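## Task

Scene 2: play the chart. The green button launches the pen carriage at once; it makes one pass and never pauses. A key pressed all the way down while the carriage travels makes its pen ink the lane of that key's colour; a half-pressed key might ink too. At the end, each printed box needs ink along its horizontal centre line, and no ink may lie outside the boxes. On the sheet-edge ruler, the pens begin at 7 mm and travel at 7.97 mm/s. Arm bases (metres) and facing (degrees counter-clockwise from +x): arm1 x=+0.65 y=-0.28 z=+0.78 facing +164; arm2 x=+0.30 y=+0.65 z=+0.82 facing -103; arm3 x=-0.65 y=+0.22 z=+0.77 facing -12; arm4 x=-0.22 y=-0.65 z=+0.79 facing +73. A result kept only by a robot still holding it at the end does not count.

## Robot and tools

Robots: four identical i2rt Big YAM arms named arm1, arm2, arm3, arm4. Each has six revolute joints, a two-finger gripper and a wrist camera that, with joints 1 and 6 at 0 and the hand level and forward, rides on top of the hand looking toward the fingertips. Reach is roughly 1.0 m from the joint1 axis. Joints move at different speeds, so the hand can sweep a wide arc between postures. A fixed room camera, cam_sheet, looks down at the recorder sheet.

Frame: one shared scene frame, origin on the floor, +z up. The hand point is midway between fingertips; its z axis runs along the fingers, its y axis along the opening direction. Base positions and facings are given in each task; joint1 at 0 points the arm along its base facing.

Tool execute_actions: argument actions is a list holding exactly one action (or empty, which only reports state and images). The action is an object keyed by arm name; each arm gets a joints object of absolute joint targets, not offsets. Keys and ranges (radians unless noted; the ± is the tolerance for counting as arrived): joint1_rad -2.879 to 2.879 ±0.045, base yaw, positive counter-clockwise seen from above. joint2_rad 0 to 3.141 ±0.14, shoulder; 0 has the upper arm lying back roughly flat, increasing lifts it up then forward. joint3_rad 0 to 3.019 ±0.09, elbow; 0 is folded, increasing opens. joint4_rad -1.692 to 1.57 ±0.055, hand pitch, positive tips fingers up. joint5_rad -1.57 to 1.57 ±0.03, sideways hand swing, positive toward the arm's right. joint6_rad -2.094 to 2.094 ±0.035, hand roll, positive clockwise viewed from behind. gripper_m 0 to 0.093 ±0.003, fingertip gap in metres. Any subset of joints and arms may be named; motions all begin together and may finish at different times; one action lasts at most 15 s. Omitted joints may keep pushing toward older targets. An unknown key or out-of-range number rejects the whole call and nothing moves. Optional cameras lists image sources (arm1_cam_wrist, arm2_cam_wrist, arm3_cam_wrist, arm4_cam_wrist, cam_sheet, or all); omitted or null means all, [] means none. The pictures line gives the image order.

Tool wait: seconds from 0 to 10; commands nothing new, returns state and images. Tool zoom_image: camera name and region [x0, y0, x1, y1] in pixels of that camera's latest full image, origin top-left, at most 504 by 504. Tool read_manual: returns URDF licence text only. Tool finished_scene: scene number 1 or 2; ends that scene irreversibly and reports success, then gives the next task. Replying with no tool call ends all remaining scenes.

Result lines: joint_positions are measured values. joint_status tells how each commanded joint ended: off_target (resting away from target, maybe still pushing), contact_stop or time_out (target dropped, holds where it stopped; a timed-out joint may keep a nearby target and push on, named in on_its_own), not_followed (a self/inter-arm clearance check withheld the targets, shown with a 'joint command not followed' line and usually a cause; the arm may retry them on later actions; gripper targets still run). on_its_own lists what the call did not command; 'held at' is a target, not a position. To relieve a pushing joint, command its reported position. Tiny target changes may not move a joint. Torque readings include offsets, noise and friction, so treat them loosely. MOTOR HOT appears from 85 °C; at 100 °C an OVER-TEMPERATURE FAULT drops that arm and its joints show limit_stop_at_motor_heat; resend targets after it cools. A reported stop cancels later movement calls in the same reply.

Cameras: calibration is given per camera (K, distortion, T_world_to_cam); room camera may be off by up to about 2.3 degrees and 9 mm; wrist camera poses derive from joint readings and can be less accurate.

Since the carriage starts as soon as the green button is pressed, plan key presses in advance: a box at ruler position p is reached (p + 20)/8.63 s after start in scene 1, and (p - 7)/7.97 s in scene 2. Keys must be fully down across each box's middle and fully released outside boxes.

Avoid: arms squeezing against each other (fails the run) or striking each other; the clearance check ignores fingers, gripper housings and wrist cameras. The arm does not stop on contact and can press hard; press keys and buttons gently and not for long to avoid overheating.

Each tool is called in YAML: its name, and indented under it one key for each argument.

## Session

execute_actions:
  actions: []

Scene clock: 0.00 s.
Joint torques (N m, as the arm reports them, + toward a larger angle): no reading
Motor temperatures (°C, as the motors report them): arm1=[24 27 25 26 24 25] | arm2=[26 24 26 24 23 23] | arm3=[24 25 25 26 23 24] | arm4=[27 26 26 23 23 24]
arm1.joint_positions: joint1_rad=-0.604 joint2_rad=+0.640 joint3_rad=+1.390 joint4_rad=-1.397 joint5_rad=-0.270 joint6_rad=+0.503 gripper_m=+0.095
arm1.joint_status: not commanded
arm1.hand: x=+0.4741 y=-0.1303 z=+1.3113 quat_wxyz=(+0.038, +0.719, -0.521, -0.459) (m; scene frame)
arm2.joint_positions: joint1_rad=-0.324 joint2_rad=+0.474 joint3_rad=+1.644 joint4_rad=-1.385 joint5_rad=+0.256 joint6_rad=-0.104 gripper_m=+0.095
arm2.joint_status: not commanded
arm2.hand: x=+0.2033 y=+0.5864 z=+1.4855 quat_wxyz=(-0.188, -0.699, -0.345, +0.597) (m; scene frame)
arm3.joint_positions: joint1_rad=-0.401 joint2_rad=+0.435 joint3_rad=+1.346 joint4_rad=-1.565 joint5_rad=+0.134 joint6_rad=-0.482 gripper_m=+0.094
arm3.joint_status: not commanded
arm3.hand: x=-0.5572 y=+0.1213 z=+1.2739 quat_wxyz=(-0.350, -0.089, -0.890, +0.278) (m; scene frame)
arm4.joint_positions: joint1_rad=+0.024 joint2_rad=+0.414 joint3_rad=+1.437 joint4_rad=-1.377 joint5_rad=-0.276 joint6_rad=-0.752 gripper_m=+0.095
arm4.joint_status: not commanded
arm4.hand: x=-0.2210 y=-0.5147 z=+1.3756 quat_wxyz=(-0.511, +0.734, -0.360, -0.266) (m; scene frame)
pictures: arm1_cam_wrist, arm2_cam_wrist, arm3_cam_wrist, arm4_cam_wrist, cam_sheet
camera_calibration (this result's frames):
arm1_cam_wrist: T_world_to_cam=[[0.708782, 0.446663, -0.546004, 0.433558], [0.440624, -0.884764, -0.151802, -0.12146], [-0.550889, -0.132988, -0.823915, 1.44144], [0, 0, 0, 1]] pos_world=[0.540291, -0.109424, 1.40591]
arm2_cam_wrist: T_world_to_cam=[[-0.712246, 0.680281, 0.172981, -0.510213], [0.434007, 0.620488, -0.653171, 0.522133], [-0.551673, -0.390143, -0.737188, 1.5603], [0, 0, 0, 1]] pos_world=[0.270767, 0.631851, 1.57953]
arm3_cam_wrist: T_world_to_cam=[[-0.360813, -0.830987, 0.423408, -0.638674], [-0.932072, 0.305474, -0.19475, -0.306683], [0.0324949, -0.464915, -0.884759, 1.32581], [0, 0, 0, 1]] pos_world=[-0.559374, 0.179341, 1.38371]
arm4_cam_wrist: T_world_to_cam=[[0.795254, 0.232574, 0.559894, -0.477776], [0.511415, -0.753323, -0.413472, 0.30232], [0.325618, 0.615153, -0.718025, 1.50207], [0, 0, 0, 1]] pos_world=[-0.263757, -0.585137, 1.47103]
Images, in order (width x height): arm1_cam_wrist 504x504, arm2_cam_wrist 504x504, arm3_cam_wrist 504x504, arm4_cam_wrist 504x504, cam_sheet 504x504.

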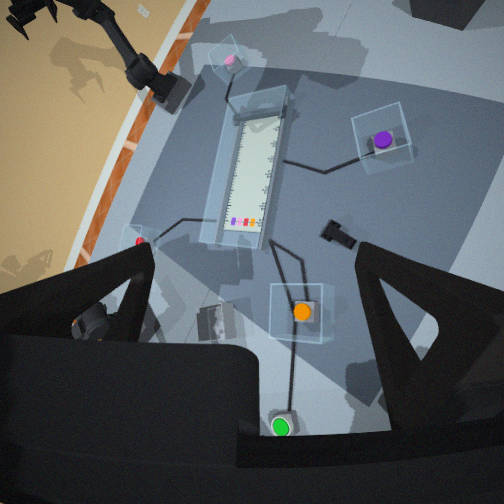

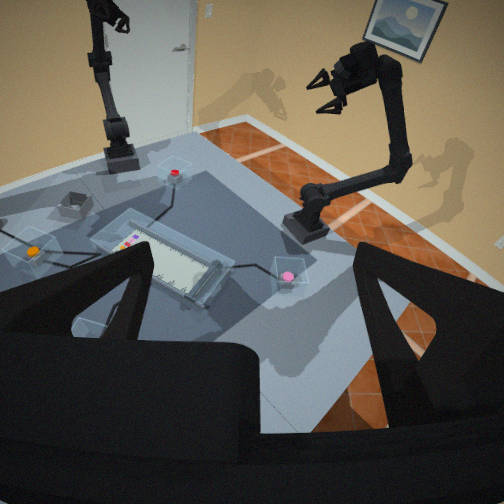

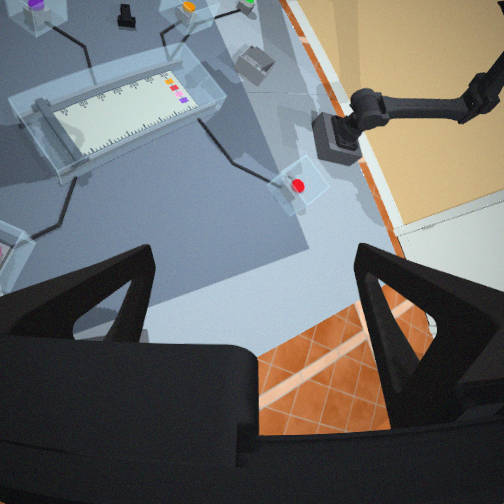

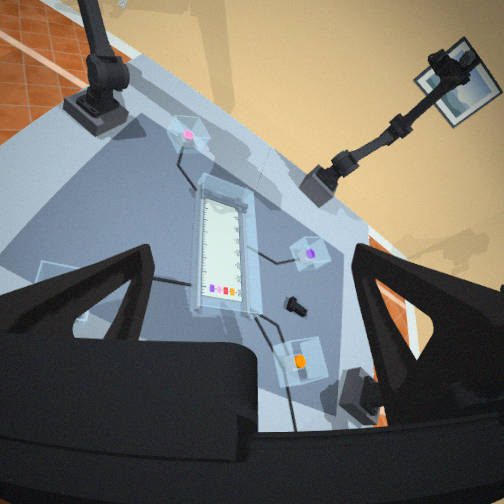

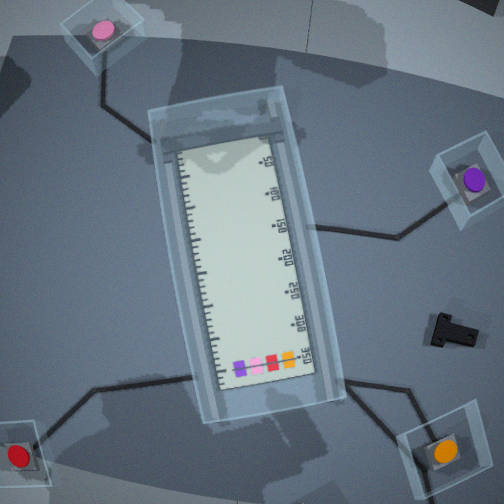

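zoom_image:
  camera: "cam_sheet"
  region: [190, 270, 340, 420]

zoom_image:
  camera: "cam_sheet"
  region: [140, 80, 340, 280]

Region (190, 270, 340, 420) of cam_sheet's 504x504 image, scaled by 3.360, with more detail than that image has.

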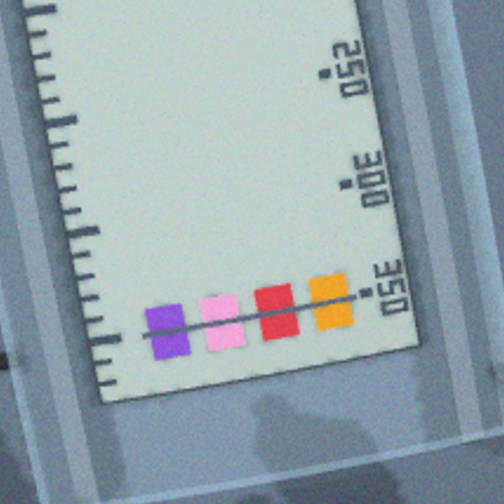

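Region (140, 80, 340, 280) of cam_sheet's 504x504 image, scaled by 2.520, with more detail than that image has.

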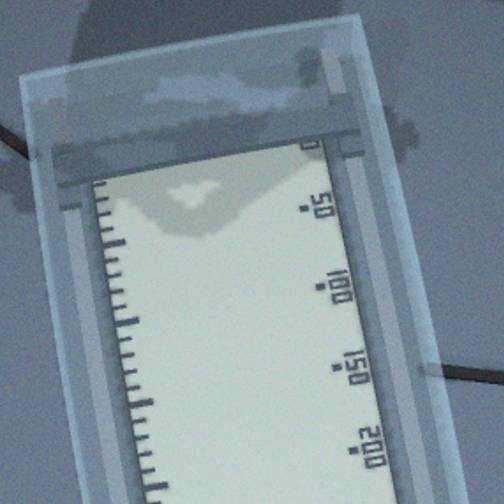

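zoom_image:
  camera: "cam_sheet"
  region: [215, 335, 325, 395]

zoom_image:
  camera: "cam_sheet"
  region: [50, 0, 150, 100]

zoom_image:
  camera: "cam_sheet"
  region: [404, 130, 504, 230]

zoom_image:
  camera: "cam_sheet"
  region: [394, 394, 504, 504]

zoom_image:
  camera: "cam_sheet"
  region: [0, 404, 100, 504]

zoom_image:
  camera: "arm1_cam_wrist"
  region: [180, 270, 360, 450]

Region (215, 335, 325, 395) of cam_sheet's 504x504 image, scaled by 4.582, with more detail than that image has; it fills the top 275 rows of this view, and the rest is white.

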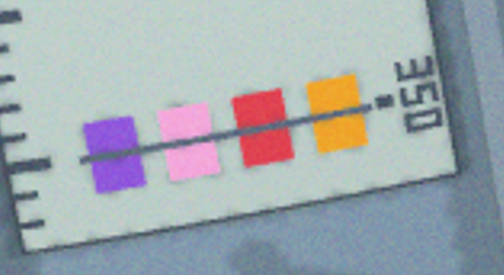

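Region (50, 0, 150, 100) of cam_sheet's 504x504 image, scaled by 5.040, with more detail than that image has.

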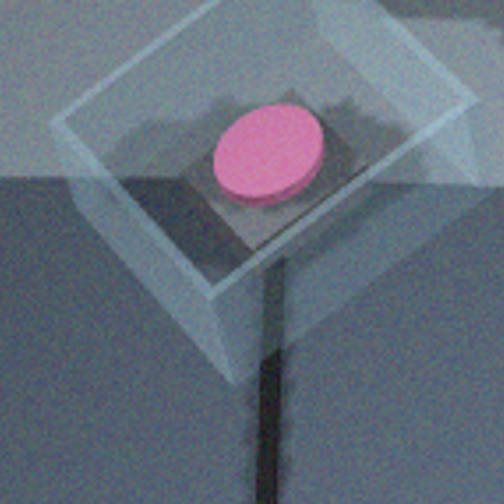

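Region (404, 130, 504, 230) of cam_sheet's 504x504 image, scaled by 5.040, with more detail than that image has.

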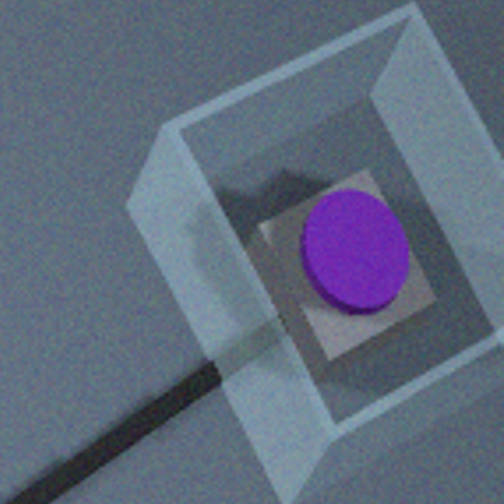

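Region (394, 394, 504, 504) of cam_sheet's 504x504 image, scaled by 4.582, with more detail than that image has.

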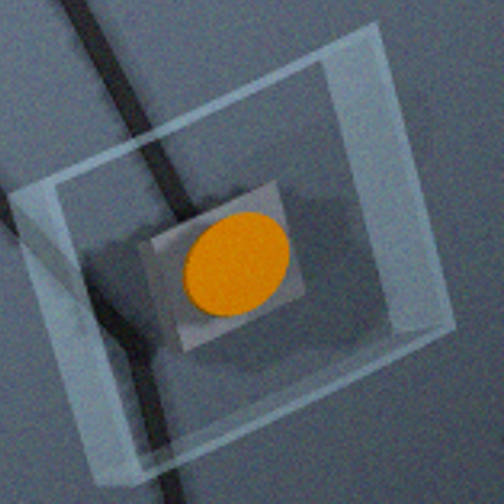

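Region (0, 404, 100, 504) of cam_sheet's 504x504 image, scaled by 5.040, with more detail than that image has.

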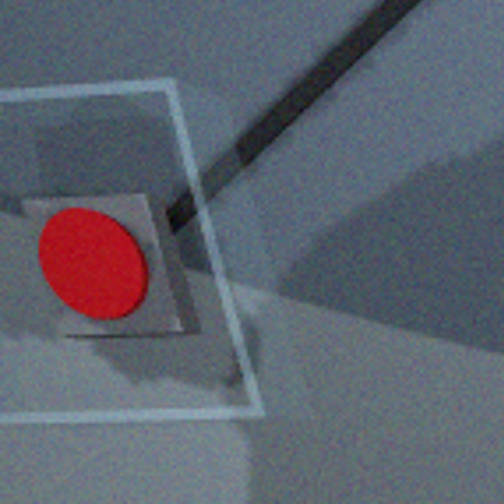

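Region (180, 270, 360, 450) of arm1_cam_wrist's 504x504 image, scaled by 2.800, with more detail than that image has.

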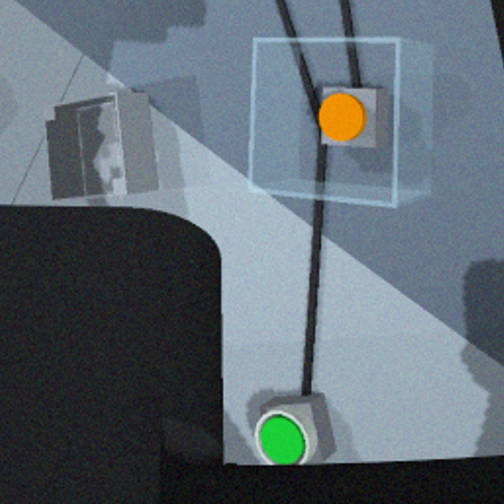

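execute_actions:
  actions:
    - {"arm1":{"joints":{"joint1_rad":1.095,"joint2_rad":1.39,"joint3_rad":0.885,"joint4_rad":-1.05,"joint5_rad":0,"joint6_rad":0,"gripper_m":0}},"arm2":{"joints":{"joint1_rad":0.21,"joint2_rad":1.688,"joint3_rad":1.186,"joint4_rad":-1.052,"joint5_rad":0,"joint6_rad":0,"gripper_m":0}},"arm3":{"joints":{"joint1_rad":0.633,"joint2_rad":1.245,"joint3_rad":0.862,"joint4_rad":-1.171,"joint5_rad":0,"joint6_rad":0,"gripper_m":0}},"arm4":{"joints":{"joint1_rad":0.868,"joint2_rad":1.259,"joint3_rad":0.818,"joint4_rad":-1.112,"joint5_rad":0,"joint6_rad":0,"gripper_m":0}}}
  cameras: ["arm1_cam_wrist","arm2_cam_wrist","arm3_cam_wrist","arm4_cam_wrist"]

Scene clock: 7.80 s.
Joint torques (N m, as the arm reports them, + toward a larger angle): arm1=[-1.57 -8.14  8.03  0.55 -0.07 -0.09] | arm2=[ -0.34 -12.57   8.79   0.17  -0.05   0.18] | arm3=[-0.61 -7.09  9.31  1.08 -0.09  0.09] | arm4=[ 0.58 -4.67  9.06  0.51 -0.06  0.18]
Motor temperatures (°C, as the motors report them): arm1=[24 27 26 26 24 25] | arm2=[26 24 27 24 23 23] | arm3=[24 25 25 26 23 24] | arm4=[27 26 27 23 23 24]
arm1.joint_positions: joint1_rad=+1.094 joint2_rad=+1.375 joint3_rad=+0.883 joint4_rad=-1.053 joint5_rad=+0.000 joint6_rad=+0.011 gripper_m=+0.001
arm1.joint_status: all done
arm1.hand: x=+0.4054 y=-0.5398 z=+0.8748 quat_wxyz=(+0.004, +0.920, +0.391, -0.016) (m; scene frame)
arm2.joint_positions: joint1_rad=+0.215 joint2_rad=+1.684 joint3_rad=+1.168 joint4_rad=-1.055 joint5_rad=+0.001 joint6_rad=-0.012 gripper_m=+0.001
arm2.joint_status: all done
arm2.hand: x=+0.2945 y=+0.1859 z=+0.8861 quat_wxyz=(-0.002, -0.706, -0.708, -0.005) (m; scene frame)
arm3.joint_positions: joint1_rad=+0.634 joint2_rad=+1.234 joint3_rad=+0.849 joint4_rad=-1.177 joint5_rad=+0.000 joint6_rad=-0.012 gripper_m=+0.000
arm3.joint_status: all done
arm3.hand: x=-0.3621 y=+0.3494 z=+0.8931 quat_wxyz=(-0.009, +0.216, -0.976, -0.002) (m; scene frame)
arm4.joint_positions: joint1_rad=+0.867 joint2_rad=+1.241 joint3_rad=+0.798 joint4_rad=-1.110 joint5_rad=-0.002 joint6_rad=-0.012 gripper_m=+0.001
arm4.joint_status: all done
arm4.hand: x=-0.3866 y=-0.3861 z=+0.8910 quat_wxyz=(+0.002, +0.880, -0.475, -0.015) (m; scene frame)
pictures: arm1_cam_wrist, arm2_cam_wrist, arm3_cam_wrist, arm4_cam_wrist
camera_calibration (this result's frames):
arm1_cam_wrist: T_world_to_cam=[[-0.71055, 0.703638, -0.00353766, 0.666371], [0.577492, 0.586023, 0.5684, -0.411301], [0.402021, 0.401834, -0.822744, 0.890815], [0, 0, 0, 1]] pos_world=[0.352886, -0.585811, 0.969054]
arm2_cam_wrist: T_world_to_cam=[[-0.999412, -0.0300877, -0.0164635, 0.315371], [-0.0340239, 0.809244, 0.586487, -0.656178], [-0.00432306, 0.586702, -0.809791, 0.734009], [0, 0, 0, 1]] pos_world=[0.296033, 0.109852, 0.984426]
arm3_cam_wrist: T_world_to_cam=[[0.410578, -0.911822, -0.00254222, 0.470464], [-0.747085, -0.337996, 0.572384, -0.662067], [-0.522771, -0.233109, -0.819982, 0.748683], [0, 0, 0, 1]] pos_world=[-0.296392, 0.379729, 0.994059]
arm4_cam_wrist: T_world_to_cam=[[0.831375, 0.554916, -0.0297275, 0.559047], [0.472946, -0.678451, 0.562163, -0.571752], [0.291785, -0.481428, -0.826492, 0.789114], [0, 0, 0, 1]] pos_world=[-0.424621, -0.318229, 0.990233]
Images, in order (width x height): arm1_cam_wrist 504x504, arm2_cam_wrist 504x504, arm3_cam_wrist 504x504, arm4_cam_wrist 504x504.

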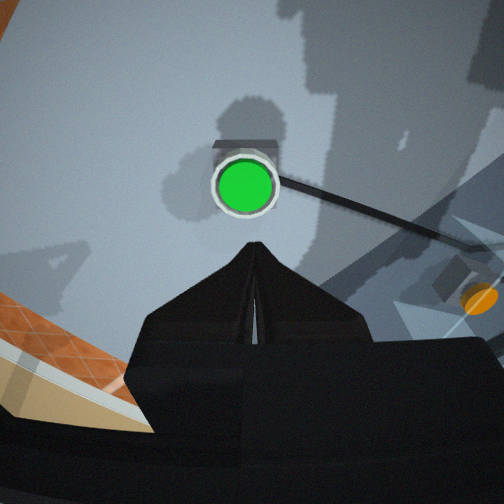

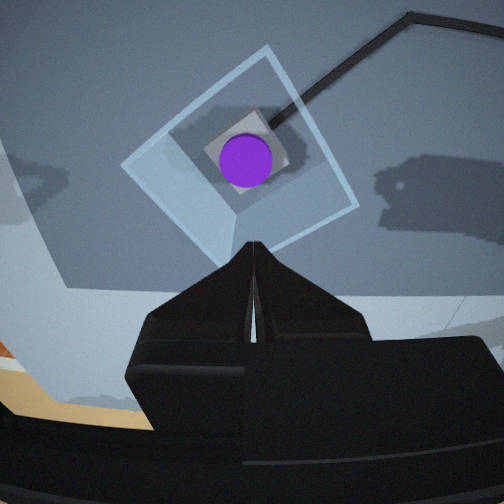

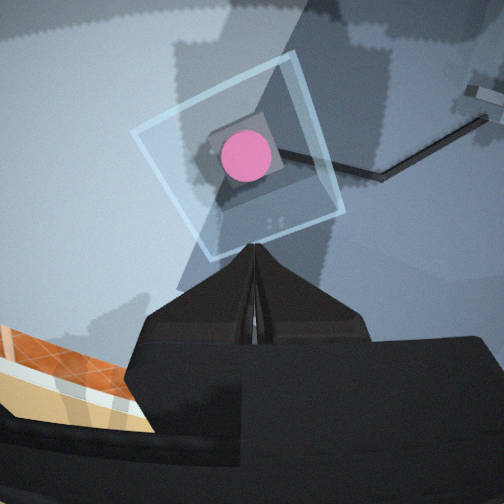

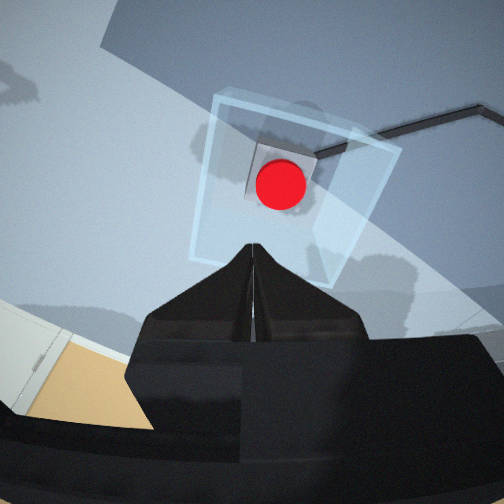

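execute_actions:
  actions:
    - {"arm1":{"joints":{"joint1_rad":1.118,"joint2_rad":1.675,"joint3_rad":0.82,"joint4_rad":-0.845}},"arm2":{"joints":{"joint1_rad":0.232,"joint2_rad":1.842,"joint3_rad":1.167,"joint4_rad":-0.869}},"arm3":{"joints":{"joint1_rad":0.66,"joint2_rad":1.43,"joint3_rad":0.785,"joint4_rad":-0.914}},"arm4":{"joints":{"joint1_rad":0.792,"joint2_rad":1.412,"joint3_rad":0.723,"joint4_rad":-0.874}}}

Scene clock: 13.57 s.
Joint torques (N m, as the arm reports them, + toward a larger angle): arm1=[-1.2  -8.14  4.99  0.68 -0.05 -0.06] | arm2=[  0.53 -15.09   7.12   0.41  -0.05   0.18] | arm3=[  0.08 -11.59   7.38   1.07  -0.08   0.08] | arm4=[ 0.65 -7.43  7.07  0.78 -0.06  0.18]
Motor temperatures (°C, as the motors report them): arm1=[24 27 26 26 24 25] | arm2=[26 25 28 24 23 23] | arm3=[24 25 26 26 23 24] | arm4=[27 26 28 23 23 24]
arm1.joint_positions: joint1_rad=+1.110 joint2_rad=+1.637 joint3_rad=+0.835 joint4_rad=-0.858 joint5_rad=+0.000 joint6_rad=+0.011 gripper_m=+0.001
arm1.joint_status: all done
arm1.hand: x=+0.4082 y=-0.5444 z=+0.7703 quat_wxyz=(-0.019, +0.916, +0.398, +0.036) (m; scene frame)
arm2.joint_positions: joint1_rad=+0.226 joint2_rad=+1.851 joint3_rad=+1.160 joint4_rad=-0.877 joint5_rad=+0.001 joint6_rad=-0.012 gripper_m=+0.001
arm2.joint_status: all done
arm2.hand: x=+0.3006 y=+0.1633 z=+0.8077 quat_wxyz=(-0.004, -0.702, -0.712, -0.003) (m; scene frame)
arm3.joint_positions: joint1_rad=+0.655 joint2_rad=+1.439 joint3_rad=+0.781 joint4_rad=-0.923 joint5_rad=+0.000 joint6_rad=-0.011 gripper_m=+0.000
arm3.joint_status: all done
arm3.hand: x=-0.3442 y=+0.3654 z=+0.8076 quat_wxyz=(+0.000, +0.226, -0.974, +0.000) (m; scene frame)
arm4.joint_positions: joint1_rad=+0.791 joint2_rad=+1.418 joint3_rad=+0.713 joint4_rad=-0.883 joint5_rad=-0.002 joint6_rad=-0.011 gripper_m=+0.001
arm4.joint_status: all done
arm4.hand: x=-0.3698 y=-0.3695 z=+0.8112 quat_wxyz=(+0.010, +0.861, -0.509, +0.000) (m; scene frame)
pictures: arm1_cam_wrist, arm2_cam_wrist, arm3_cam_wrist, arm4_cam_wrist, cam_sheet
camera_calibration (this result's frames):
arm1_cam_wrist: T_world_to_cam=[[-0.721163, 0.692765, -0.000487706, 0.6673], [0.520853, 0.542668, 0.658956, -0.421099], [0.456766, 0.474961, -0.752181, 0.768587], [0, 0, 0, 1]] pos_world=[0.349499, -0.598813, 0.855928]
arm2_cam_wrist: T_world_to_cam=[[-0.999019, -0.0411614, -0.0163519, 0.321052], [-0.042963, 0.8109, 0.583606, -0.586988], [-0.0107623, 0.583735, -0.811873, 0.687954], [0, 0, 0, 1]] pos_world=[0.302922, 0.0876206, 0.906351]
arm3_cam_wrist: T_world_to_cam=[[0.429572, -0.903029, -0.0023194, 0.480645], [-0.729892, -0.348721, 0.587922, -0.596994], [-0.53172, -0.250862, -0.808914, 0.686193], [0, 0, 0, 1]] pos_world=[-0.27735, 0.397992, 0.907172]
arm4_cam_wrist: T_world_to_cam=[[0.871861, 0.488778, -0.0308822, 0.525007], [0.410257, -0.694449, 0.591126, -0.576137], [0.267484, -0.52805, -0.805988, 0.683416], [0, 0, 0, 1]] pos_world=[-0.404172, -0.295832, 0.907608]
Images, in order (width x height): arm1_cam_wrist 504x504, arm2_cam_wrist 504x504, arm3_cam_wrist 504x504, arm4_cam_wrist 504x504, cam_sheet 504x504.

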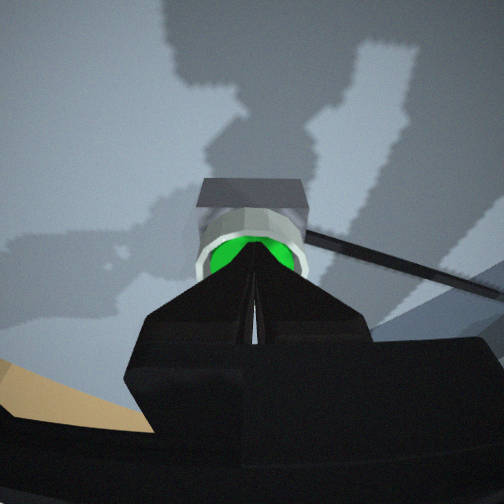

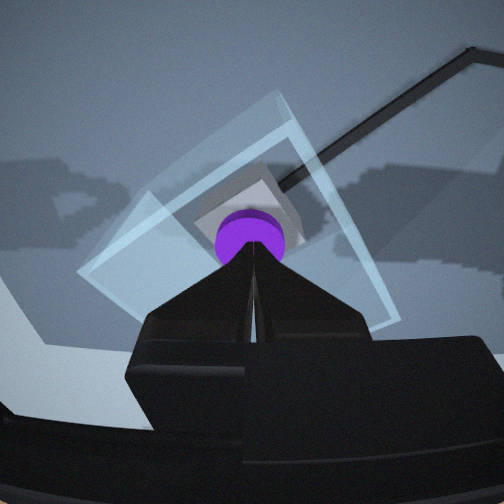

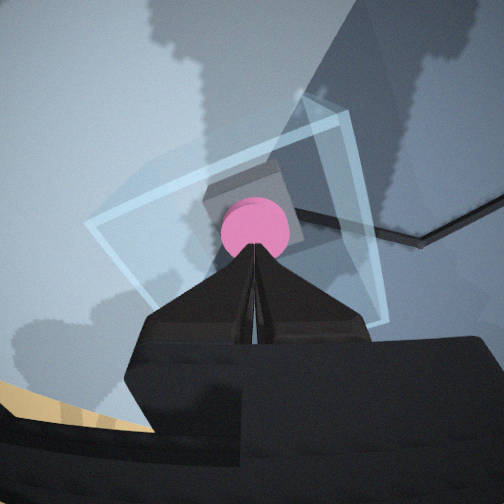

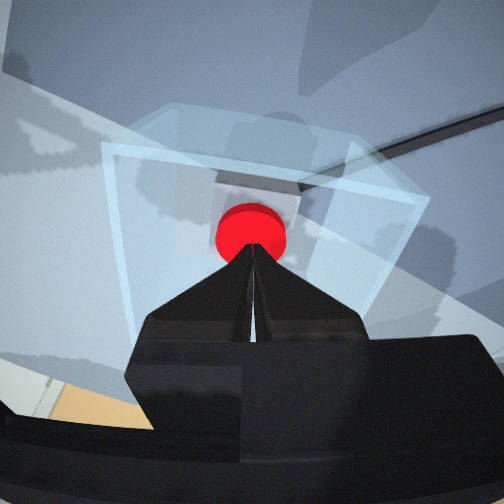

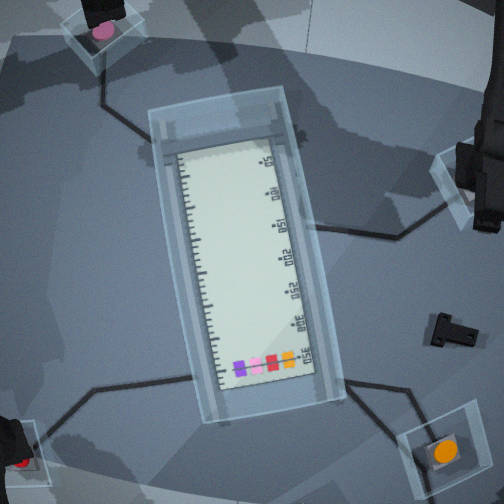

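execute_actions:
  actions: []
  cameras: ["cam_sheet"]

zoom_image:
  camera: "cam_sheet"
  region: [140, 80, 340, 280]

Scene clock: 13.70 s.
Joint torques (N m, as the arm reports them, + toward a larger angle): arm1=[-1.41 -8.31  4.95  0.85 -0.05 -0.07] | arm2=[  0.61 -15.46   7.24   0.42  -0.05   0.18] | arm3=[ -0.21 -11.48   7.36   1.1   -0.06   0.06] | arm4=[ 0.58 -7.44  7.06  0.78 -0.05  0.18]
Motor temperatures (°C, as the motors report them): arm1=[24 27 26 26 24 25] | arm2=[26 25 28 24 23 23] | arm3=[24 25 26 26 23 24] | arm4=[27 26 28 23 23 24]
arm1.joint_positions: joint1_rad=+1.110 joint2_rad=+1.637 joint3_rad=+0.835 joint4_rad=-0.858 joint5_rad=+0.000 joint6_rad=+0.011 gripper_m=+0.001
arm1.joint_status: all done
arm1.hand: x=+0.4082 y=-0.5444 z=+0.7703 quat_wxyz=(-0.019, +0.916, +0.398, +0.036) (m; scene frame)
arm2.joint_positions: joint1_rad=+0.226 joint2_rad=+1.851 joint3_rad=+1.160 joint4_rad=-0.877 joint5_rad=+0.001 joint6_rad=-0.012 gripper_m=+0.001
arm2.joint_status: all done
arm2.hand: x=+0.3006 y=+0.1633 z=+0.8077 quat_wxyz=(-0.004, -0.702, -0.712, -0.003) (m; scene frame)
arm3.joint_positions: joint1_rad=+0.655 joint2_rad=+1.439 joint3_rad=+0.781 joint4_rad=-0.923 joint5_rad=+0.000 joint6_rad=-0.011 gripper_m=+0.000
arm3.joint_status: all done
arm3.hand: x=-0.3442 y=+0.3654 z=+0.8076 quat_wxyz=(+0.000, +0.226, -0.974, +0.000) (m; scene frame)
arm4.joint_positions: joint1_rad=+0.791 joint2_rad=+1.418 joint3_rad=+0.713 joint4_rad=-0.883 joint5_rad=-0.002 joint6_rad=-0.011 gripper_m=+0.001
arm4.joint_status: all done
arm4.hand: x=-0.3698 y=-0.3695 z=+0.8112 quat_wxyz=(+0.010, +0.861, -0.509, +0.000) (m; scene frame)
pictures: cam_sheet
Images, in order (width x height): cam_sheet 504x504.

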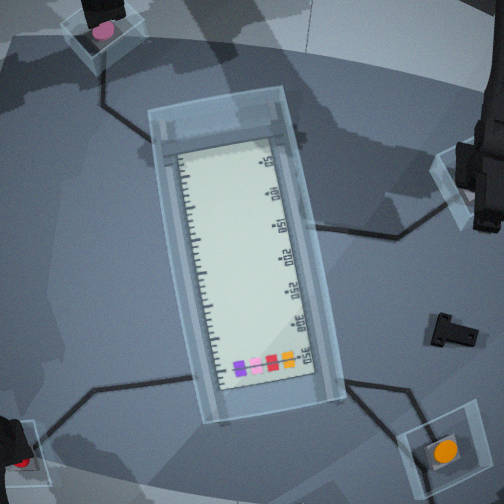

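Region (140, 80, 340, 280) of cam_sheet's 504x504 image, scaled by 2.520, with more detail than that image has.

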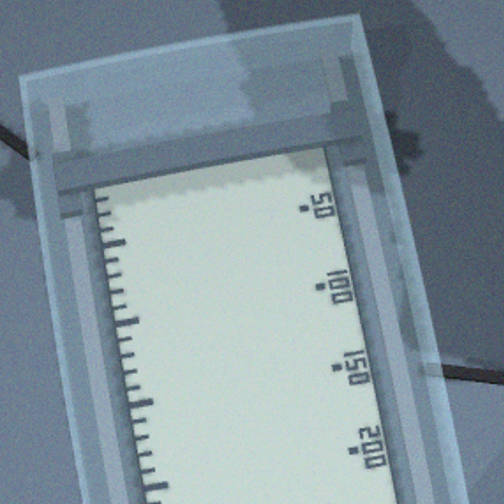

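execute_actions:
  actions:
    - {"arm1":{"joints":{"joint1_rad":0.24,"joint2_rad":1.35,"joint3_rad":0.86,"joint4_rad":-1.055}},"arm2":{"joints":{"joint2_rad":1.862}},"arm3":{"joints":{"joint2_rad":1.46}},"arm4":{"joints":{"joint2_rad":1.44}}}

Scene clock: 16.53 s.
Joint torques (N m, as the arm reports them, + toward a larger angle): arm1=[-1.85 -7.78  9.46  0.13 -0.05 -0.05] | arm2=[  0.56 -13.58   7.23   0.4   -0.05   0.18] | arm3=[-0.08 -9.03  7.26  1.1  -0.07  0.04] | arm4=[ 0.58 -5.78  7.01  0.82 -0.06  0.17]
Motor temperatures (°C, as the motors report them): arm1=[24 28 26 26 24 25] | arm2=[26 25 28 24 23 23] | arm3=[24 25 26 26 23 24] | arm4=[27 26 28 23 23 24]
arm1.joint_positions: joint1_rad=+0.242 joint2_rad=+1.339 joint3_rad=+0.838 joint4_rad=-1.046 joint5_rad=-0.001 joint6_rad=+0.011 gripper_m=+0.001
arm1.joint_status: all done
arm1.hand: x=+0.3090 y=-0.2668 z=+0.8716 quat_wxyz=(+0.001, +1.000, -0.024, -0.017) (m; scene frame)
arm2.joint_positions: joint1_rad=+0.226 joint2_rad=+1.851 joint3_rad=+1.160 joint4_rad=-0.877 joint5_rad=+0.001 joint6_rad=-0.012 gripper_m=+0.001
arm2.joint_status: all done
arm2.hand: x=+0.3006 y=+0.1633 z=+0.8077 quat_wxyz=(-0.004, -0.702, -0.712, -0.003) (m; scene frame)
arm3.joint_positions: joint1_rad=+0.655 joint2_rad=+1.443 joint3_rad=+0.781 joint4_rad=-0.923 joint5_rad=+0.000 joint6_rad=-0.011 gripper_m=+0.000
arm3.joint_status: all done
arm3.hand: x=-0.3445 y=+0.3652 z=+0.8062 quat_wxyz=(+0.003, +0.226, -0.974, +0.001) (m; scene frame)
arm4.joint_positions: joint1_rad=+0.791 joint2_rad=+1.419 joint3_rad=+0.713 joint4_rad=-0.883 joint5_rad=-0.002 joint6_rad=-0.011 gripper_m=+0.001
arm4.joint_status: all done
arm4.hand: x=-0.3698 y=-0.3696 z=+0.8110 quat_wxyz=(+0.011, +0.861, -0.509, +0.001) (m; scene frame)
pictures: arm1_cam_wrist, arm2_cam_wrist, arm3_cam_wrist, arm4_cam_wrist, cam_sheet
camera_calibration (this result's frames):
arm1_cam_wrist: T_world_to_cam=[[0.0610823, 0.998065, -0.0116326, 0.253003], [0.821497, -0.0436497, 0.56854, -0.757338], [0.566932, -0.0442839, -0.822573, 0.647107], [0, 0, 0, 1]] pos_world=[0.239831, -0.256915, 0.965813]
arm2_cam_wrist: T_world_to_cam=[[-0.999019, -0.0411614, -0.0163519, 0.321052], [-0.042963, 0.8109, 0.583606, -0.586988], [-0.0107623, 0.583735, -0.811873, 0.687954], [0, 0, 0, 1]] pos_world=[0.302922, 0.0876206, 0.906351]
arm3_cam_wrist: T_world_to_cam=[[0.429562, -0.903035, -0.00231405, 0.480635], [-0.727455, -0.347557, 0.591619, -0.599048], [-0.535056, -0.252453, -0.806215, 0.682022], [0, 0, 0, 1]] pos_world=[-0.277323, 0.398005, 0.905376]
arm4_cam_wrist: T_world_to_cam=[[0.871867, 0.488768, -0.0308967, 0.525015], [0.410052, -0.694046, 0.591741, -0.576494], [0.26778, -0.528588, -0.805536, 0.682729], [0, 0, 0, 1]] pos_world=[-0.404172, -0.295842, 0.90732]
Images, in order (width x height): arm1_cam_wrist 504x504, arm2_cam_wrist 504x504, arm3_cam_wrist 504x504, arm4_cam_wrist 504x504, cam_sheet 504x504.

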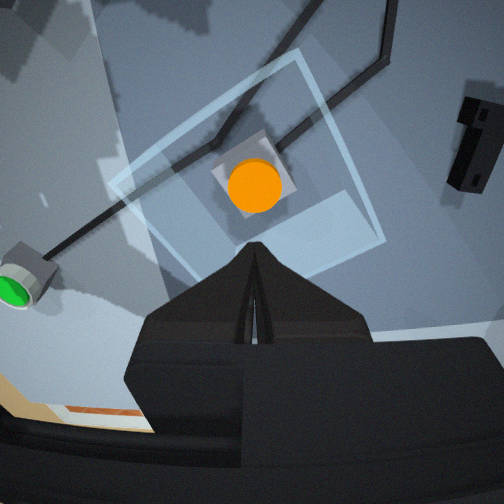

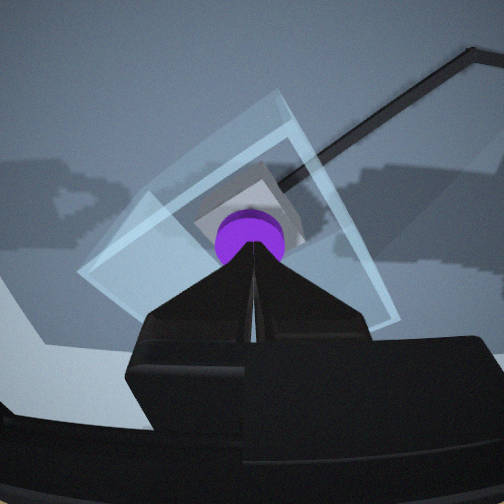

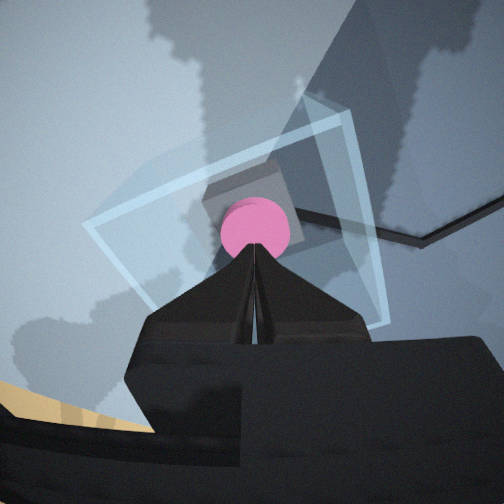

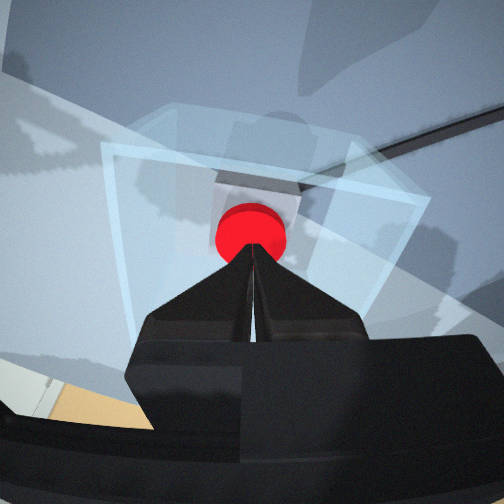

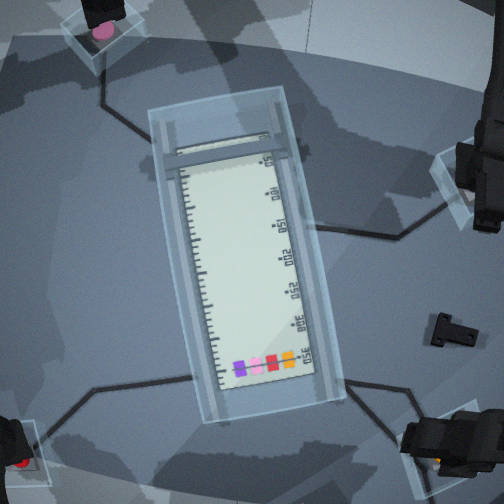

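zoom_image:
  camera: "arm2_cam_wrist"
  region: [200, 190, 300, 290]

zoom_image:
  camera: "arm3_cam_wrist"
  region: [200, 190, 300, 290]

zoom_image:
  camera: "arm4_cam_wrist"
  region: [200, 190, 300, 290]

zoom_image:
  camera: "cam_sheet"
  region: [140, 80, 340, 280]

Region (200, 190, 300, 290) of arm2_cam_wrist's 504x504 image, scaled by 5.040, with more detail than that image has.

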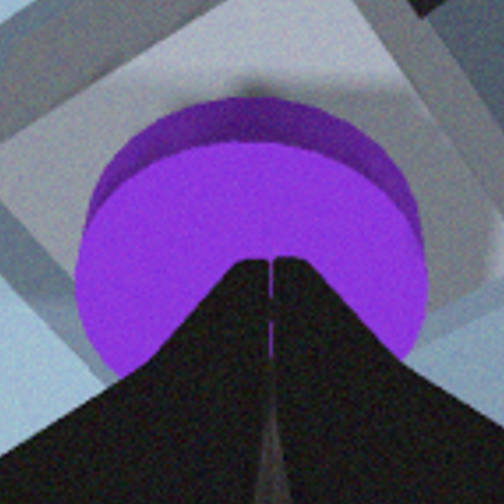

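Region (200, 190, 300, 290) of arm3_cam_wrist's 504x504 image, scaled by 5.040, with more detail than that image has.

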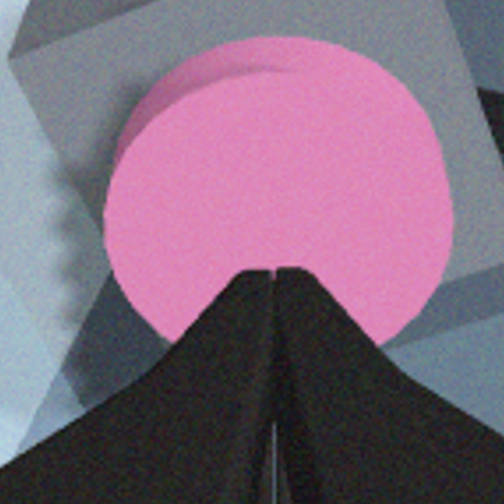

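Region (200, 190, 300, 290) of arm4_cam_wrist's 504x504 image, scaled by 5.040, with more detail than that image has.

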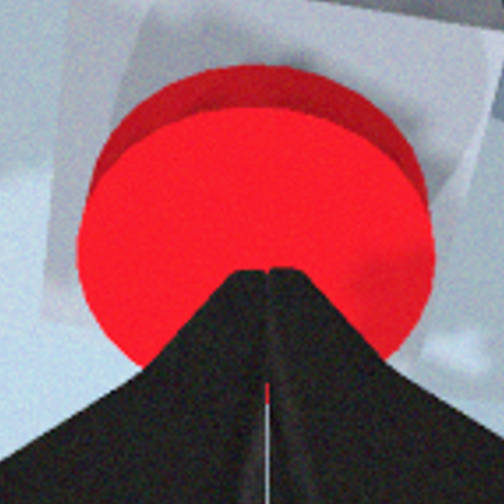

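Region (140, 80, 340, 280) of cam_sheet's 504x504 image, scaled by 2.520, with more detail than that image has.

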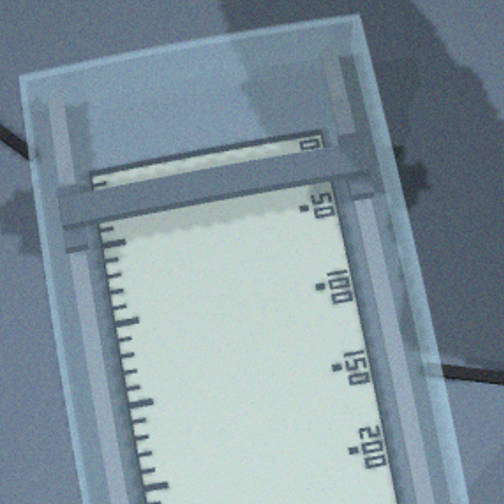

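zoom_image:
  camera: "arm1_cam_wrist"
  region: [205, 150, 305, 250]

Region (205, 150, 305, 250) of arm1_cam_wrist's 504x504 image, scaled by 5.040, with more detail than that image has.

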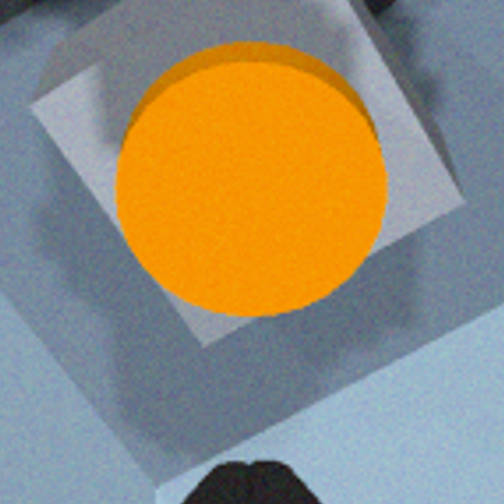

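execute_actions:
  actions: []
  cameras: []

Scene clock: 19.87 s.
Joint torques (N m, as the arm reports them, + toward a larger angle): arm1=[-1.86 -7.86  9.43  0.12 -0.06 -0.06] | arm2=[  0.57 -13.6    7.24   0.41  -0.05   0.18] | arm3=[ 0.06 -9.1   7.27  1.12 -0.05  0.06] | arm4=[ 0.55 -5.75  7.04  0.75 -0.05  0.17]
Motor temperatures (°C, as the motors report them): arm1=[24 28 27 26 24 25] | arm2=[26 25 28 24 23 23] | arm3=[24 25 26 26 23 24] | arm4=[27 26 28 23 23 24]
arm1.joint_positions: joint1_rad=+0.242 joint2_rad=+1.339 joint3_rad=+0.838 joint4_rad=-1.046 joint5_rad=-0.001 joint6_rad=+0.011 gripper_m=+0.001
arm1.joint_status: all done
arm1.hand: x=+0.3090 y=-0.2668 z=+0.8716 quat_wxyz=(+0.001, +1.000, -0.024, -0.017) (m; scene frame)
arm2.joint_positions: joint1_rad=+0.226 joint2_rad=+1.851 joint3_rad=+1.160 joint4_rad=-0.877 joint5_rad=+0.001 joint6_rad=-0.012 gripper_m=+0.001
arm2.joint_status: all done
arm2.hand: x=+0.3006 y=+0.1633 z=+0.8077 quat_wxyz=(-0.004, -0.702, -0.712, -0.003) (m; scene frame)
arm3.joint_positions: joint1_rad=+0.655 joint2_rad=+1.443 joint3_rad=+0.781 joint4_rad=-0.923 joint5_rad=+0.000 joint6_rad=-0.011 gripper_m=+0.000
arm3.joint_status: all done
arm3.hand: x=-0.3445 y=+0.3652 z=+0.8062 quat_wxyz=(+0.003, +0.226, -0.974, +0.001) (m; scene frame)
arm4.joint_positions: joint1_rad=+0.791 joint2_rad=+1.419 joint3_rad=+0.713 joint4_rad=-0.883 joint5_rad=-0.002 joint6_rad=-0.011 gripper_m=+0.001
arm4.joint_status: all done
arm4.hand: x=-0.3698 y=-0.3696 z=+0.8110 quat_wxyz=(+0.011, +0.861, -0.509, +0.001) (m; scene frame)
pictures: none
No camera images: the call's "cameras" was empty. Leave "cameras" out to get every camera's image.

execute_actions:
  actions: []
  cameras: []

Scene clock: 21.20 s.
Joint torques (N m, as the arm reports them, + toward a larger angle): arm1=[-1.73 -7.95  9.55  0.12 -0.06 -0.05] | arm2=[  0.58 -13.59   7.23   0.41  -0.05   0.18] | arm3=[-0.03 -9.11  7.25  1.03 -0.07  0.05] | arm4=[ 0.63 -5.79  7.07  0.8  -0.06  0.17]
Motor temperatures (°C, as the motors report them): arm1=[24 28 27 26 24 25] | arm2=[26 25 28 24 23 23] | arm3=[24 25 26 26 23 24] | arm4=[27 26 28 23 23 24]
arm1.joint_positions: joint1_rad=+0.242 joint2_rad=+1.339 joint3_rad=+0.838 joint4_rad=-1.046 joint5_rad=-0.001 joint6_rad=+0.011 gripper_m=+0.001
arm1.joint_status: all done
arm1.hand: x=+0.3090 y=-0.2668 z=+0.8716 quat_wxyz=(+0.001, +1.000, -0.024, -0.017) (m; scene frame)
arm2.joint_positions: joint1_rad=+0.226 joint2_rad=+1.851 joint3_rad=+1.160 joint4_rad=-0.877 joint5_rad=+0.001 joint6_rad=-0.012 gripper_m=+0.001
arm2.joint_status: all done
arm2.hand: x=+0.3006 y=+0.1633 z=+0.8077 quat_wxyz=(-0.004, -0.702, -0.712, -0.003) (m; scene frame)
arm3.joint_positions: joint1_rad=+0.655 joint2_rad=+1.443 joint3_rad=+0.781 joint4_rad=-0.923 joint5_rad=+0.000 joint6_rad=-0.011 gripper_m=+0.000
arm3.joint_status: all done
arm3.hand: x=-0.3445 y=+0.3652 z=+0.8062 quat_wxyz=(+0.003, +0.226, -0.974, +0.001) (m; scene frame)
arm4.joint_positions: joint1_rad=+0.791 joint2_rad=+1.419 joint3_rad=+0.713 joint4_rad=-0.883 joint5_rad=-0.002 joint6_rad=-0.011 gripper_m=+0.001
arm4.joint_status: all done
arm4.hand: x=-0.3698 y=-0.3696 z=+0.8110 quat_wxyz=(+0.011, +0.861, -0.509, +0.001) (m; scene frame)
pictures: none
No camera images: the call's "cameras" was empty. Leave "cameras" out to get every camera's image.

execute_actions:
  actions: []
  cameras: []

Scene clock: 23.17 s.
Joint torques (N m, as the arm reports them, + toward a larger angle): arm1=[-1.71 -8.08  9.44  0.06 -0.05 -0.06] | arm2=[  0.58 -13.57   7.23   0.41  -0.05   0.18] | arm3=[ 0.16 -8.94  7.3   1.01 -0.06  0.06] | arm4=[ 0.57 -5.65  7.06  0.76 -0.05  0.18]
Motor temperatures (°C, as the motors report them): arm1=[24 28 27 26 24 25] | arm2=[26 25 28 24 23 23] | arm3=[24 25 26 26 23 24] | arm4=[27 26 28 23 23 24]
arm1.joint_positions: joint1_rad=+0.242 joint2_rad=+1.339 joint3_rad=+0.838 joint4_rad=-1.046 joint5_rad=-0.001 joint6_rad=+0.011 gripper_m=+0.001
arm1.joint_status: all done
arm1.hand: x=+0.3090 y=-0.2668 z=+0.8716 quat_wxyz=(+0.001, +1.000, -0.024, -0.017) (m; scene frame)
arm2.joint_positions: joint1_rad=+0.226 joint2_rad=+1.851 joint3_rad=+1.160 joint4_rad=-0.877 joint5_rad=+0.001 joint6_rad=-0.012 gripper_m=+0.001
arm2.joint_status: all done
arm2.hand: x=+0.3006 y=+0.1633 z=+0.8077 quat_wxyz=(-0.004, -0.702, -0.712, -0.003) (m; scene frame)
arm3.joint_positions: joint1_rad=+0.655 joint2_rad=+1.443 joint3_rad=+0.781 joint4_rad=-0.923 joint5_rad=+0.000 joint6_rad=-0.011 gripper_m=+0.000
arm3.joint_status: all done
arm3.hand: x=-0.3445 y=+0.3652 z=+0.8062 quat_wxyz=(+0.003, +0.226, -0.974, +0.001) (m; scene frame)
arm4.joint_positions: joint1_rad=+0.791 joint2_rad=+1.419 joint3_rad=+0.713 joint4_rad=-0.883 joint5_rad=-0.002 joint6_rad=-0.011 gripper_m=+0.001
arm4.joint_status: all done
arm4.hand: x=-0.3698 y=-0.3696 z=+0.8110 quat_wxyz=(+0.011, +0.861, -0.509, +0.001) (m; scene frame)
pictures: none
No camera images: the call's "cameras" was empty. Leave "cameras" out to get every camera's image.

execute_actions:
  actions: []
  cameras: []

Scene clock: 23.23 s.
Joint torques (N m, as the arm reports them, + toward a larger angle): arm1=[-1.99 -7.89  9.45  0.02 -0.04 -0.05] | arm2=[  0.55 -13.58   7.23   0.41  -0.05   0.18] | arm3=[-0.02 -8.91  7.3   1.11 -0.07  0.07] | arm4=[ 0.58 -5.62  7.03  0.77 -0.06  0.16]
Motor temperatures (°C, as the motors report them): arm1=[24 28 27 26 24 25] | arm2=[26 25 28 24 23 23] | arm3=[24 25 26 26 23 24] | arm4=[27 26 28 23 23 24]
arm1.joint_positions: joint1_rad=+0.242 joint2_rad=+1.339 joint3_rad=+0.838 joint4_rad=-1.046 joint5_rad=-0.001 joint6_rad=+0.011 gripper_m=+0.001
arm1.joint_status: all done
arm1.hand: x=+0.3090 y=-0.2668 z=+0.8716 quat_wxyz=(+0.001, +1.000, -0.024, -0.017) (m; scene frame)
arm2.joint_positions: joint1_rad=+0.226 joint2_rad=+1.851 joint3_rad=+1.160 joint4_rad=-0.877 joint5_rad=+0.001 joint6_rad=-0.012 gripper_m=+0.001
arm2.joint_status: all done
arm2.hand: x=+0.3006 y=+0.1633 z=+0.8077 quat_wxyz=(-0.004, -0.702, -0.712, -0.003) (m; scene frame)
arm3.joint_positions: joint1_rad=+0.655 joint2_rad=+1.443 joint3_rad=+0.781 joint4_rad=-0.923 joint5_rad=+0.000 joint6_rad=-0.011 gripper_m=+0.000
arm3.joint_status: all done
arm3.hand: x=-0.3445 y=+0.3652 z=+0.8062 quat_wxyz=(+0.003, +0.226, -0.974, +0.001) (m; scene frame)
arm4.joint_positions: joint1_rad=+0.791 joint2_rad=+1.419 joint3_rad=+0.713 joint4_rad=-0.883 joint5_rad=-0.002 joint6_rad=-0.011 gripper_m=+0.001
arm4.joint_status: all done
arm4.hand: x=-0.3698 y=-0.3696 z=+0.8110 quat_wxyz=(+0.011, +0.861, -0.509, +0.001) (m; scene frame)
pictures: none
No camera images: the call's "cameras" was empty. Leave "cameras" out to get every camera's image.

execute_actions:
  actions:
    - {"arm1":{"joints":{"joint2_rad":1.47,"joint3_rad":0.762,"joint4_rad":-0.832}},"arm2":{"joints":{"joint4_rad":-0.91}}}
  cameras: ["arm1_cam_wrist","arm2_cam_wrist","cam_sheet"]

zoom_image:
  camera: "arm1_cam_wrist"
  region: [200, 190, 300, 290]

zoom_image:
  camera: "cam_sheet"
  region: [160, 150, 300, 290]

Scene clock: 24.60 s.
Joint torques (N m, as the arm reports them, + toward a larger angle): arm1=[-1.97 -9.62  7.11  0.83 -0.05 -0.06] | arm2=[  0.54 -13.55   7.2   -0.42  -0.05   0.18] | arm3=[-0.41 -9.09  7.21  1.18 -0.04  0.07] | arm4=[ 0.71 -5.81  7.08  0.77 -0.05  0.17]
Motor temperatures (°C, as the motors report them): arm1=[24 28 27 26 24 25] | arm2=[26 25 28 24 23 23] | arm3=[24 25 26 26 23 24] | arm4=[27 26 28 23 23 24]
arm1.joint_positions: joint1_rad=+0.242 joint2_rad=+1.468 joint3_rad=+0.760 joint4_rad=-0.842 joint5_rad=-0.001 joint6_rad=+0.011 gripper_m=+0.001
arm1.joint_status: all done
arm1.hand: x=+0.3049 y=-0.2669 z=+0.8061 quat_wxyz=(+0.001, +1.000, -0.024, -0.015) (m; scene frame)
arm2.joint_positions: joint1_rad=+0.226 joint2_rad=+1.851 joint3_rad=+1.160 joint4_rad=-0.902 joint5_rad=+0.001 joint6_rad=-0.012 gripper_m=+0.001
arm2.joint_status: all done
arm2.hand: x=+0.3006 y=+0.1695 z=+0.8078 quat_wxyz=(+0.005, -0.702, -0.712, -0.012) (m; scene frame)
arm3.joint_positions: joint1_rad=+0.655 joint2_rad=+1.443 joint3_rad=+0.781 joint4_rad=-0.923 joint5_rad=+0.000 joint6_rad=-0.011 gripper_m=+0.000
arm3.joint_status: not commanded
arm3.hand: x=-0.3445 y=+0.3652 z=+0.8062 quat_wxyz=(+0.003, +0.226, -0.974, +0.001) (m; scene frame)
arm4.joint_positions: joint1_rad=+0.791 joint2_rad=+1.419 joint3_rad=+0.713 joint4_rad=-0.883 joint5_rad=-0.002 joint6_rad=-0.011 gripper_m=+0.001
arm4.joint_status: not commanded
arm4.hand: x=-0.3698 y=-0.3696 z=+0.8110 quat_wxyz=(+0.011, +0.861, -0.509, +0.001) (m; scene frame)
pictures: arm1_cam_wrist, arm2_cam_wrist, cam_sheet
camera_calibration (this result's frames):
arm1_cam_wrist: T_world_to_cam=[[0.061113, 0.998064, -0.0115494, 0.252437], [0.819542, -0.0435702, 0.571361, -0.718364], [0.569751, -0.0443828, -0.820618, 0.593131], [0, 0, 0, 1]] pos_world=[0.235365, -0.256923, 0.900094]
arm2_cam_wrist: T_world_to_cam=[[-0.999008, -0.0410172, -0.0173306, 0.322057], [-0.0431548, 0.79594, 0.603836, -0.605806], [-0.0109735, 0.603985, -0.79692, 0.668961], [0, 0, 0, 1]] pos_world=[0.302935, 0.0913524, 0.904497]
Images, in order (width x height): arm1_cam_wrist 504x504, arm2_cam_wrist 504x504, cam_sheet 504x504.

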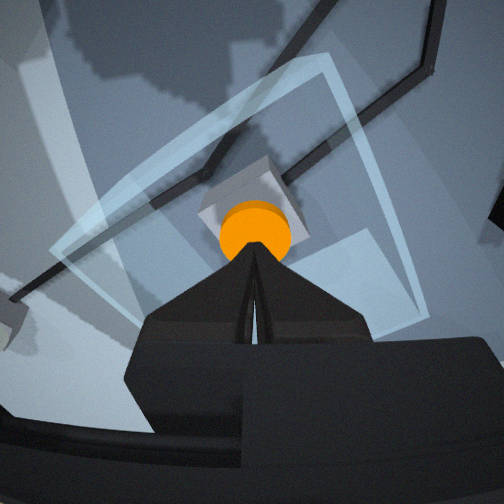

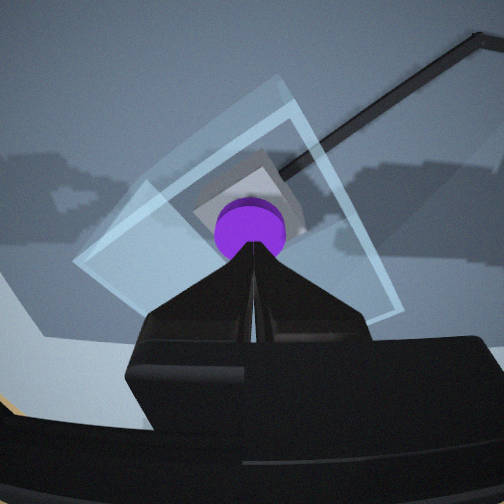

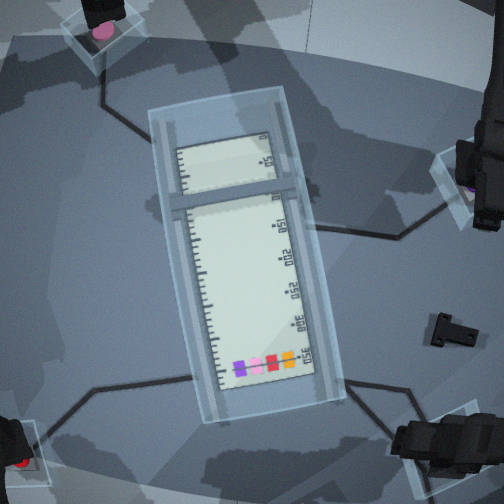

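Region (200, 190, 300, 290) of arm1_cam_wrist's 504x504 image, scaled by 5.040, with more detail than that image has.

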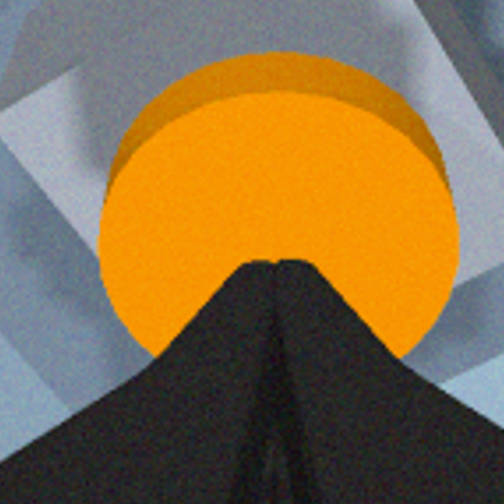

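Region (160, 150, 300, 290) of cam_sheet's 504x504 image, scaled by 3.600, with more detail than that image has.

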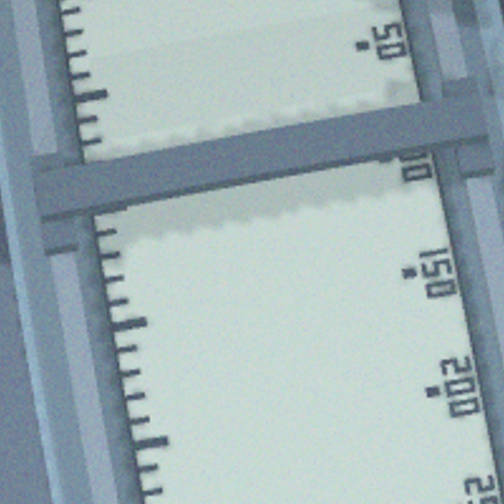

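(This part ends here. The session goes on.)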